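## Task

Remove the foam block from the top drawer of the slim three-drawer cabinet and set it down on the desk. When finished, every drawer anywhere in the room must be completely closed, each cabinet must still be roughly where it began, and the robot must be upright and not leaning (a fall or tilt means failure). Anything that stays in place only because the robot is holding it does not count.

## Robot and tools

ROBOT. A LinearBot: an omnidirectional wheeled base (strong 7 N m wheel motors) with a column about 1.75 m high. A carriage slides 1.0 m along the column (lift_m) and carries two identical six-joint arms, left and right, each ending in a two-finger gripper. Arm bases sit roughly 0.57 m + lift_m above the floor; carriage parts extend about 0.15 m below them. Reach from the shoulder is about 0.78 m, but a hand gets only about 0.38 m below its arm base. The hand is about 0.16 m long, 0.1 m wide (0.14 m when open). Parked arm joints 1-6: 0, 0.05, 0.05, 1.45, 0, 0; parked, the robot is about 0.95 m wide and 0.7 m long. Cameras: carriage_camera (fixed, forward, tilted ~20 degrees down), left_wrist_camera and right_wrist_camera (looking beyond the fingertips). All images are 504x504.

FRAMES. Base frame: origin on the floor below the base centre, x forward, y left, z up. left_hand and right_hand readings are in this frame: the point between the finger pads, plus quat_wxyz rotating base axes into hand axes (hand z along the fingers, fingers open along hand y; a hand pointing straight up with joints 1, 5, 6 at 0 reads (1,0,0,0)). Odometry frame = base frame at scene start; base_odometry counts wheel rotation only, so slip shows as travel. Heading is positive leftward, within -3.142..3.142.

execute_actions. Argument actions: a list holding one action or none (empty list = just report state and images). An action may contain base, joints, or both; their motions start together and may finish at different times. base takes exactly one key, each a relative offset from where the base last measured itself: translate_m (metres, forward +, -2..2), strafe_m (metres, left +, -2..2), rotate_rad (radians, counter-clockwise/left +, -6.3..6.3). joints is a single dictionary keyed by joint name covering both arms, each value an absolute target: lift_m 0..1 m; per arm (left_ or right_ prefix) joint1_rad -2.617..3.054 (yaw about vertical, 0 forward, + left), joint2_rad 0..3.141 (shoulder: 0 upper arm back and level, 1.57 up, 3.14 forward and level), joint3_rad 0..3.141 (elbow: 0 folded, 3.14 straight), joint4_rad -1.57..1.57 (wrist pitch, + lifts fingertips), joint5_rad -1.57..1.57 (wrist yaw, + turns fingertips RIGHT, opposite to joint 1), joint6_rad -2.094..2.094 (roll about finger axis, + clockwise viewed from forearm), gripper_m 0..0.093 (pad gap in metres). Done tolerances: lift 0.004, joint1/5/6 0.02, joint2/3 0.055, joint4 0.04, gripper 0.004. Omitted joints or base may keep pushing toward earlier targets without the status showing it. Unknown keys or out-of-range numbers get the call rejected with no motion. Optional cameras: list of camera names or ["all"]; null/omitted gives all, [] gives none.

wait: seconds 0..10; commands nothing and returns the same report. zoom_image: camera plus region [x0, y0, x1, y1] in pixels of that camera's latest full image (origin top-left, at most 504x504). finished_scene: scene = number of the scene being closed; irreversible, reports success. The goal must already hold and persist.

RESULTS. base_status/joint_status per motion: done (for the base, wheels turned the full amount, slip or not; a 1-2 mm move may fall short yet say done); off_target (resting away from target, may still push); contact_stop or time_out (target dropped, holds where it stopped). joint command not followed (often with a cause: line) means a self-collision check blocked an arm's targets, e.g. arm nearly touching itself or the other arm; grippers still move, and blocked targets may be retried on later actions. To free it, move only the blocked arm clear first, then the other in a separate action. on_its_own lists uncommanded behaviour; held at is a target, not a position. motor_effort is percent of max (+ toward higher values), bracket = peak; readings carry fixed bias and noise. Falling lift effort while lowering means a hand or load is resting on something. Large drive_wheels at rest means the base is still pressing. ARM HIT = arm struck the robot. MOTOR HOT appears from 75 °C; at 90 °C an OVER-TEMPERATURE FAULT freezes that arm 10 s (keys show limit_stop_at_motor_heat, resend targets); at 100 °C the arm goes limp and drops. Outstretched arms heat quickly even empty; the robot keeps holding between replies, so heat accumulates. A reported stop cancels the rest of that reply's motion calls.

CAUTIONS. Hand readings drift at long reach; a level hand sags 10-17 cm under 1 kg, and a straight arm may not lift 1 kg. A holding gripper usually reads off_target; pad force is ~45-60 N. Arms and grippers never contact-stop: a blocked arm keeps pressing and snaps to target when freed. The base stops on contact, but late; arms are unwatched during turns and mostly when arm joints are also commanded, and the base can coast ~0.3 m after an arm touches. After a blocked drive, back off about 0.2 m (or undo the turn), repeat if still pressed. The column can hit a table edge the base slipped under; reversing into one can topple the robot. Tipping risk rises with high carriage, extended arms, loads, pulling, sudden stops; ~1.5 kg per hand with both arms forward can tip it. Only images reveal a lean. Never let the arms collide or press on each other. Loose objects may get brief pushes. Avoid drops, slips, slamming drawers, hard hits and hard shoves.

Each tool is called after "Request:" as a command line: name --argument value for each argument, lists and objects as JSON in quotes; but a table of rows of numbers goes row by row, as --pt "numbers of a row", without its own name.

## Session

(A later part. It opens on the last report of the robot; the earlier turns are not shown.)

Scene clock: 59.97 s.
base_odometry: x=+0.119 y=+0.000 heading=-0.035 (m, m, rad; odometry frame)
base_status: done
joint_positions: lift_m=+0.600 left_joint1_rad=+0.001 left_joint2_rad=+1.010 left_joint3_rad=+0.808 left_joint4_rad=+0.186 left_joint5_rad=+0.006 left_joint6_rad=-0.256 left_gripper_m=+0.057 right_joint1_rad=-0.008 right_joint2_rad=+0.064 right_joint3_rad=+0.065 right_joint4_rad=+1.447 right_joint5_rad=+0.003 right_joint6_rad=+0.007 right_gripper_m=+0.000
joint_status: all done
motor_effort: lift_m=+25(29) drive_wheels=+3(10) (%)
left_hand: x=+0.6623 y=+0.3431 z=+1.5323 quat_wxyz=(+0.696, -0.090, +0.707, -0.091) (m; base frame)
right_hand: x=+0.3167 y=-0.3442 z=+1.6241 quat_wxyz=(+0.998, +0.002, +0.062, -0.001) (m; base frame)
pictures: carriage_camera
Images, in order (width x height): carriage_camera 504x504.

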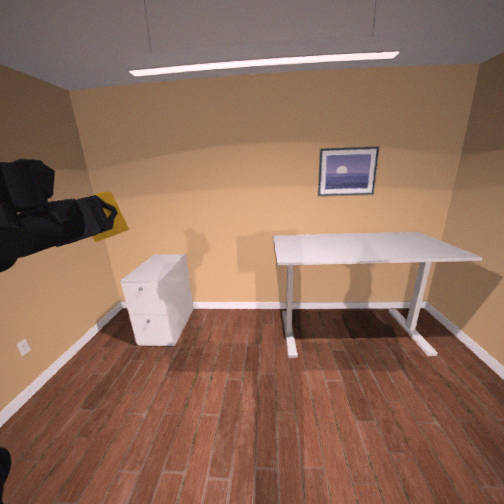

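Request:
execute_actions --actions '[{"base":{"strafe_m":-0.85},"joints":{"lift_m":0.62,"left_joint2_rad":2.4,"left_joint3_rad":1.6,"left_joint4_rad":-0.77,"left_gripper_m":0.0}}]' --cameras '[]'

Request:
execute_actions --actions '[{"base":{"translate_m":1.05}}]' --cameras '["carriage_camera","left_wrist_camera"]'

Scene clock: 64.17 s.
base_odometry: x=+0.091 y=-0.849 heading=-0.034 (m, m, rad; odometry frame)
base_status: done
joint_positions: lift_m=+0.620 left_joint1_rad=-0.002 left_joint2_rad=+2.404 left_joint3_rad=+1.571 left_joint4_rad=-0.765 left_joint5_rad=+0.006 left_joint6_rad=-0.256 left_gripper_m=+0.057 right_joint1_rad=-0.008 right_joint2_rad=+0.064 right_joint3_rad=+0.063 right_joint4_rad=+1.448 right_joint5_rad=+0.002 right_joint6_rad=+0.007 right_gripper_m=+0.000
joint_status: left_gripper_m off_target (ended at +0.057, target +0.000); the others done
motor_effort: lift_m=+25(31) drive_wheels=-5(12) (%)
left_hand: x=+0.7030 y=+0.3417 z=+1.1140 quat_wxyz=(-0.013, -0.127, +0.992, -0.001) (m; base frame)
right_hand: x=+0.3169 y=-0.3442 z=+1.6436 quat_wxyz=(+0.998, +0.002, +0.062, -0.001) (m; base frame)
pictures: none
No camera images: the call's "cameras" was empty. Leave "cameras" out to get every camera's image.

Scene clock: 68.53 s.
base_odometry: x=+1.140 y=-0.886 heading=-0.035 (m, m, rad; odometry frame)
base_status: done
joint_positions: lift_m=+0.620 left_joint1_rad=-0.001 left_joint2_rad=+2.404 left_joint3_rad=+1.571 left_joint4_rad=-0.767 left_joint5_rad=+0.006 left_joint6_rad=-0.256 left_gripper_m=+0.057 right_joint1_rad=-0.008 right_joint2_rad=+0.064 right_joint3_rad=+0.063 right_joint4_rad=+1.450 right_joint5_rad=+0.002 right_joint6_rad=+0.007 right_gripper_m=+0.000
joint_status: not commanded
motor_effort: lift_m=+25(25) drive_wheels=-4(11) (%)
left_hand: x=+0.7024 y=+0.3420 z=+1.1140 quat_wxyz=(-0.015, -0.127, +0.992, -0.001) (m; base frame)
right_hand: x=+0.3166 y=-0.3442 z=+1.6437 quat_wxyz=(+0.998, +0.002, +0.061, -0.001) (m; base frame)
pictures: carriage_camera, left_wrist_camera
Images, in order (width x height): carriage_camera 504x504, left_wrist_camera 504x504.

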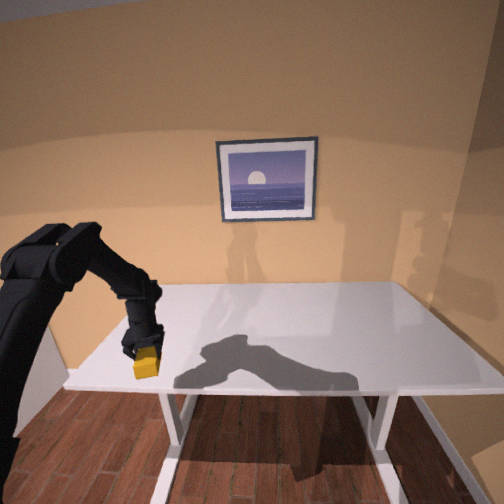

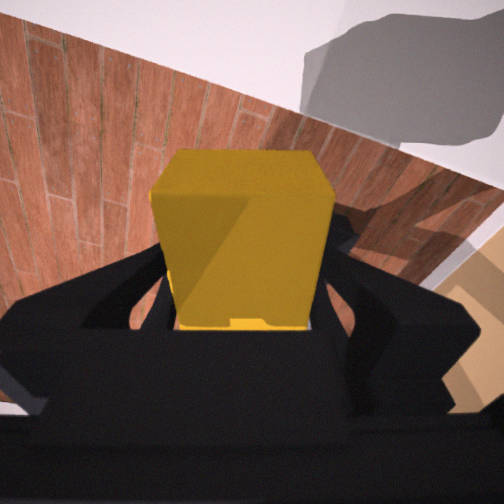

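Request:
execute_actions --actions '[{"base":{"translate_m":0.25}}]' --cameras '[]'

Request:
execute_actions --actions '[{"joints":{"lift_m":0.52}}]' --cameras '["carriage_camera","left_wrist_camera"]'

Scene clock: 71.03 s.
base_odometry: x=+1.390 y=-0.895 heading=-0.035 (m, m, rad; odometry frame)
base_status: done
joint_positions: lift_m=+0.620 left_joint1_rad=-0.001 left_joint2_rad=+2.404 left_joint3_rad=+1.571 left_joint4_rad=-0.768 left_joint5_rad=+0.006 left_joint6_rad=-0.256 left_gripper_m=+0.057 right_joint1_rad=-0.008 right_joint2_rad=+0.064 right_joint3_rad=+0.063 right_joint4_rad=+1.448 right_joint5_rad=+0.002 right_joint6_rad=+0.007 right_gripper_m=+0.000
joint_status: not commanded
motor_effort: lift_m=+25(25) drive_wheels=-5(10) (%)
left_hand: x=+0.7021 y=+0.3420 z=+1.1140 quat_wxyz=(-0.015, -0.127, +0.992, -0.001) (m; base frame)
right_hand: x=+0.3170 y=-0.3442 z=+1.6436 quat_wxyz=(+0.998, +0.002, +0.062, -0.001) (m; base frame)
pictures: none
No camera images: the call's "cameras" was empty. Leave "cameras" out to get every camera's image.

Scene clock: 71.97 s.
base_odometry: x=+1.390 y=-0.895 heading=-0.035 (m, m, rad; odometry frame)
base_status: not commanded
joint_positions: lift_m=+0.520 left_joint1_rad=-0.001 left_joint2_rad=+2.405 left_joint3_rad=+1.581 left_joint4_rad=-0.770 left_joint5_rad=+0.006 left_joint6_rad=-0.256 left_gripper_m=+0.057 right_joint1_rad=-0.008 right_joint2_rad=+0.064 right_joint3_rad=+0.062 right_joint4_rad=+1.449 right_joint5_rad=+0.002 right_joint6_rad=+0.007 right_gripper_m=+0.000
joint_status: all done
motor_effort: lift_m=+19(20) drive_wheels=-3(5) (%)
left_hand: x=+0.7052 y=+0.3420 z=+1.0159 quat_wxyz=(-0.012, -0.127, +0.992, -0.001) (m; base frame)
right_hand: x=+0.3171 y=-0.3442 z=+1.5441 quat_wxyz=(+0.998, +0.002, +0.062, -0.001) (m; base frame)
pictures: carriage_camera, left_wrist_camera
Images, in order (width x height): carriage_camera 504x504, left_wrist_camera 504x504.

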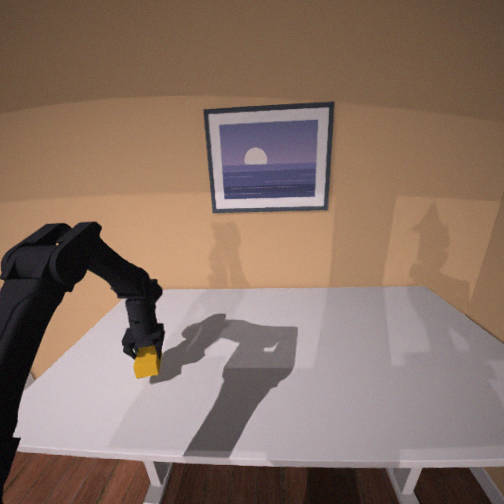

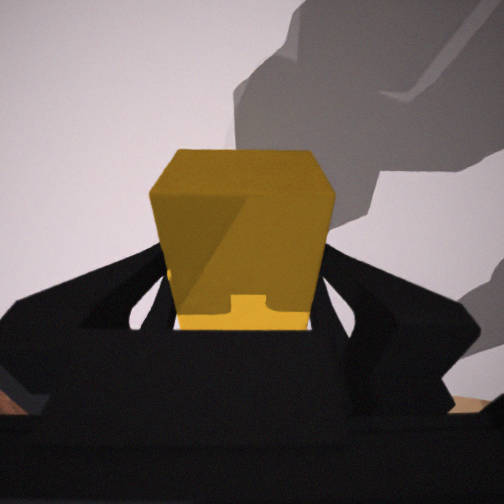

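Request:
execute_actions --actions '[{"joints":{"lift_m":0.495}}]' --cameras '["carriage_camera"]'

Request:
zoom_image --camera "carriage_camera" --region '[90, 300, 230, 440]'

Scene clock: 72.67 s.
base_odometry: x=+1.390 y=-0.895 heading=-0.035 (m, m, rad; odometry frame)
base_status: not commanded
joint_positions: lift_m=+0.495 left_joint1_rad=-0.001 left_joint2_rad=+2.408 left_joint3_rad=+1.581 left_joint4_rad=-0.770 left_joint5_rad=+0.006 left_joint6_rad=-0.256 left_gripper_m=+0.057 right_joint1_rad=-0.008 right_joint2_rad=+0.064 right_joint3_rad=+0.060 right_joint4_rad=+1.449 right_joint5_rad=+0.002 right_joint6_rad=+0.007 right_gripper_m=+0.000
joint_status: all done
motor_effort: lift_m=+20(20) drive_wheels=+4(4) (%)
left_hand: x=+0.7045 y=+0.3420 z=+0.9900 quat_wxyz=(-0.013, -0.127, +0.992, -0.001) (m; base frame)
right_hand: x=+0.3178 y=-0.3442 z=+1.5184 quat_wxyz=(+0.998, +0.002, +0.063, -0.001) (m; base frame)
pictures: carriage_camera
Images, in order (width x height): carriage_camera 504x504.

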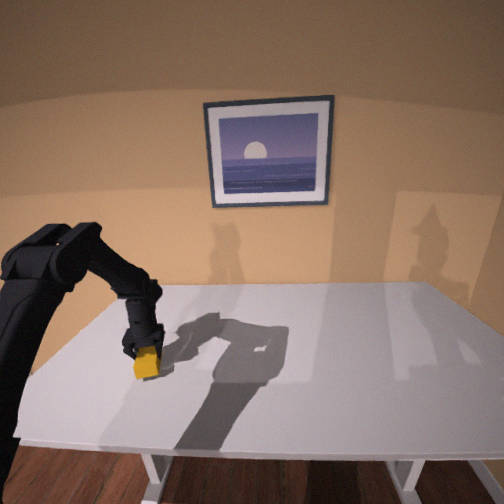

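Region (90, 300, 230, 440) of carriage_camera's 504x504 image, scaled by 3.600, with more detail than that image has.

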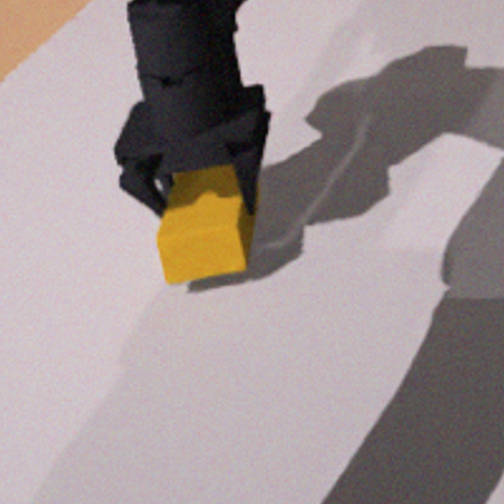

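Small gap left (~2 cm).

Request:
execute_actions --actions '[{"joints":{"lift_m":0.478}}]' --cameras '["carriage_camera"]'

Request:
zoom_image --camera "carriage_camera" --region '[90, 300, 230, 440]'

Scene clock: 73.43 s.
base_odometry: x=+1.390 y=-0.895 heading=-0.035 (m, m, rad; odometry frame)
base_status: not commanded
joint_positions: lift_m=+0.478 left_joint1_rad=-0.001 left_joint2_rad=+2.405 left_joint3_rad=+1.581 left_joint4_rad=-0.776 left_joint5_rad=+0.006 left_joint6_rad=-0.257 left_gripper_m=+0.057 right_joint1_rad=-0.008 right_joint2_rad=+0.064 right_joint3_rad=+0.058 right_joint4_rad=+1.450 right_joint5_rad=+0.002 right_joint6_rad=+0.007 right_gripper_m=+0.000
joint_status: all done
motor_effort: lift_m=+19(19) drive_wheels=+3(5) (%)
left_hand: x=+0.7037 y=+0.3419 z=+0.9742 quat_wxyz=(-0.015, -0.127, +0.992, -0.001) (m; base frame)
right_hand: x=+0.3180 y=-0.3442 z=+1.5011 quat_wxyz=(+0.998, +0.002, +0.064, -0.001) (m; base frame)
pictures: carriage_camera
Images, in order (width x height): carriage_camera 504x504.

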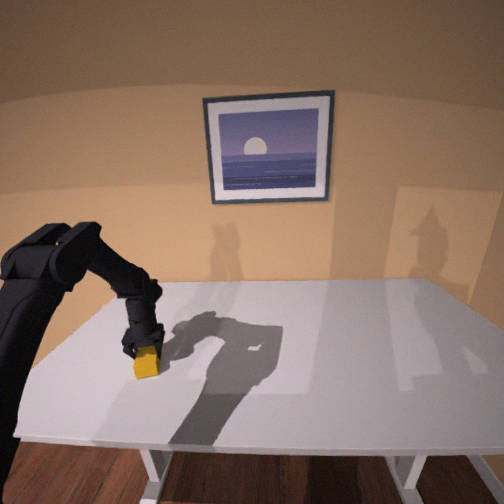

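Region (90, 300, 230, 440) of carriage_camera's 504x504 image, scaled by 3.600, with more detail than that image has.

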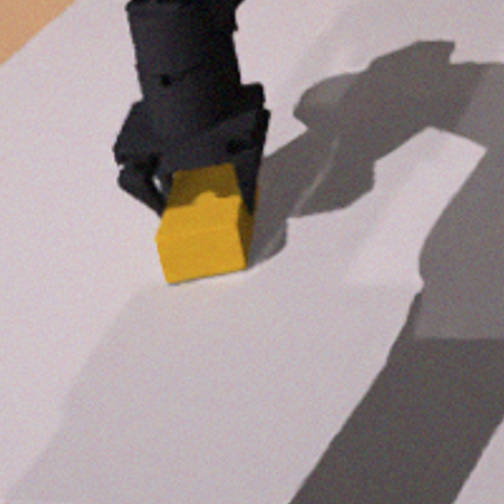

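Touching. Release.

Request:
execute_actions --actions '[{"joints":{"left_gripper_m":0.09}}]' --cameras '[]'

Request:
execute_actions --actions '[{"joints":{"lift_m":0.58}}]' --cameras '["carriage_camera","left_wrist_camera"]'

Scene clock: 74.47 s.
base_odometry: x=+1.390 y=-0.895 heading=-0.035 (m, m, rad; odometry frame)
base_status: not commanded
joint_positions: lift_m=+0.478 left_joint1_rad=-0.001 left_joint2_rad=+2.405 left_joint3_rad=+1.581 left_joint4_rad=-0.776 left_joint5_rad=+0.006 left_joint6_rad=-0.257 left_gripper_m=+0.090 right_joint1_rad=-0.008 right_joint2_rad=+0.064 right_joint3_rad=+0.058 right_joint4_rad=+1.450 right_joint5_rad=+0.002 right_joint6_rad=+0.007 right_gripper_m=+0.000
joint_status: all done
motor_effort: lift_m=+19(19) drive_wheels=+3(4) (%)
left_hand: x=+0.7038 y=+0.3419 z=+0.9742 quat_wxyz=(-0.015, -0.127, +0.992, -0.001) (m; base frame)
right_hand: x=+0.3180 y=-0.3442 z=+1.5011 quat_wxyz=(+0.998, +0.002, +0.064, -0.001) (m; base frame)
pictures: none
No camera images: the call's "cameras" was empty. Leave "cameras" out to get every camera's image.

Scene clock: 75.40 s.
base_odometry: x=+1.390 y=-0.895 heading=-0.035 (m, m, rad; odometry frame)
base_status: not commanded
joint_positions: lift_m=+0.580 left_joint1_rad=-0.001 left_joint2_rad=+2.406 left_joint3_rad=+1.581 left_joint4_rad=-0.773 left_joint5_rad=+0.006 left_joint6_rad=-0.257 left_gripper_m=+0.090 right_joint1_rad=-0.008 right_joint2_rad=+0.064 right_joint3_rad=+0.058 right_joint4_rad=+1.450 right_joint5_rad=+0.002 right_joint6_rad=+0.007 right_gripper_m=+0.000
joint_status: all done
motor_effort: lift_m=+25(28) drive_wheels=+3(4) (%)
left_hand: x=+0.7044 y=+0.3419 z=+1.0752 quat_wxyz=(-0.014, -0.127, +0.992, -0.001) (m; base frame)
right_hand: x=+0.3179 y=-0.3442 z=+1.6025 quat_wxyz=(+0.998, +0.002, +0.063, -0.001) (m; base frame)
pictures: carriage_camera, left_wrist_camera
Images, in order (width x height): carriage_camera 504x504, left_wrist_camera 504x504.

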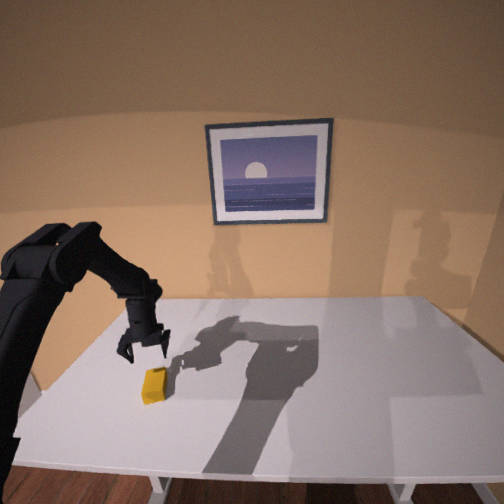

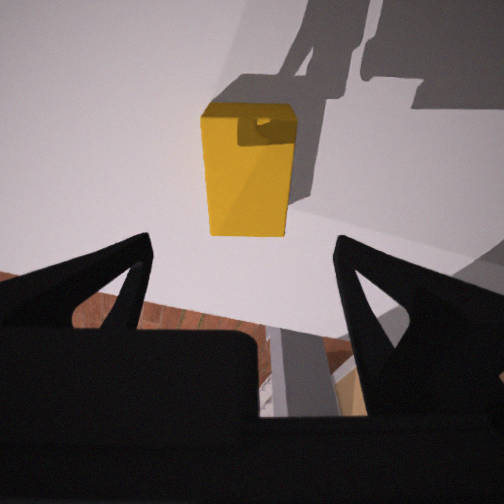

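Request:
execute_actions --actions '[{"base":{"translate_m":-0.5},"joints":{"left_joint2_rad":0.05,"left_joint3_rad":0.05,"left_joint4_rad":1.45,"left_joint6_rad":0,"lift_m":0.4}}]' --cameras '[]'

Request:
execute_actions --actions '[{"base":{"rotate_rad":2.0}}]' --cameras '["carriage_camera"]'

Scene clock: 78.77 s.
base_odometry: x=+0.890 y=-0.878 heading=-0.035 (m, m, rad; odometry frame)
base_status: done
joint_positions: lift_m=+0.400 left_joint1_rad=-0.001 left_joint2_rad=+0.064 left_joint3_rad=+0.069 left_joint4_rad=+1.458 left_joint5_rad=+0.006 left_joint6_rad=-0.004 left_gripper_m=+0.090 right_joint1_rad=-0.008 right_joint2_rad=+0.064 right_joint3_rad=+0.058 right_joint4_rad=+1.450 right_joint5_rad=+0.002 right_joint6_rad=+0.007 right_gripper_m=+0.000
joint_status: all done
motor_effort: lift_m=+19(19) drive_wheels=+0(13) (%)
left_hand: x=+0.3123 y=+0.3424 z=+1.4264 quat_wxyz=(+0.999, +0.003, +0.053, -0.003) (m; base frame)
right_hand: x=+0.3179 y=-0.3442 z=+1.4231 quat_wxyz=(+0.998, +0.002, +0.063, -0.001) (m; base frame)
pictures: none
No camera images: the call's "cameras" was empty. Leave "cameras" out to get every camera's image.

Scene clock: 82.23 s.
base_odometry: x=+0.890 y=-0.878 heading=+1.964 (m, m, rad; odometry frame)
base_status: done
joint_positions: lift_m=+0.400 left_joint1_rad=-0.001 left_joint2_rad=+0.064 left_joint3_rad=+0.069 left_joint4_rad=+1.454 left_joint5_rad=+0.006 left_joint6_rad=-0.004 left_gripper_m=+0.090 right_joint1_rad=-0.008 right_joint2_rad=+0.064 right_joint3_rad=+0.058 right_joint4_rad=+1.447 right_joint5_rad=+0.002 right_joint6_rad=+0.007 right_gripper_m=+0.000
joint_status: not commanded
motor_effort: lift_m=+19(19) drive_wheels=+3(10) (%)
left_hand: x=+0.3133 y=+0.3424 z=+1.4262 quat_wxyz=(+0.998, +0.003, +0.055, -0.003) (m; base frame)
right_hand: x=+0.3186 y=-0.3442 z=+1.4230 quat_wxyz=(+0.998, +0.002, +0.065, -0.001) (m; base frame)
pictures: carriage_camera
Images, in order (width x height): carriage_camera 504x504.

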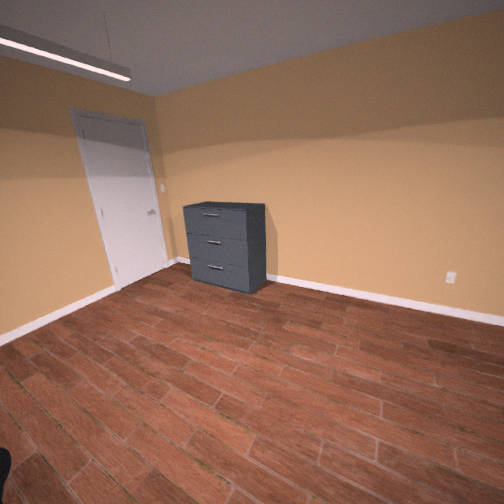

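All shut.

Request:
finished_scene --scene 2

The scene is finished: the task was done.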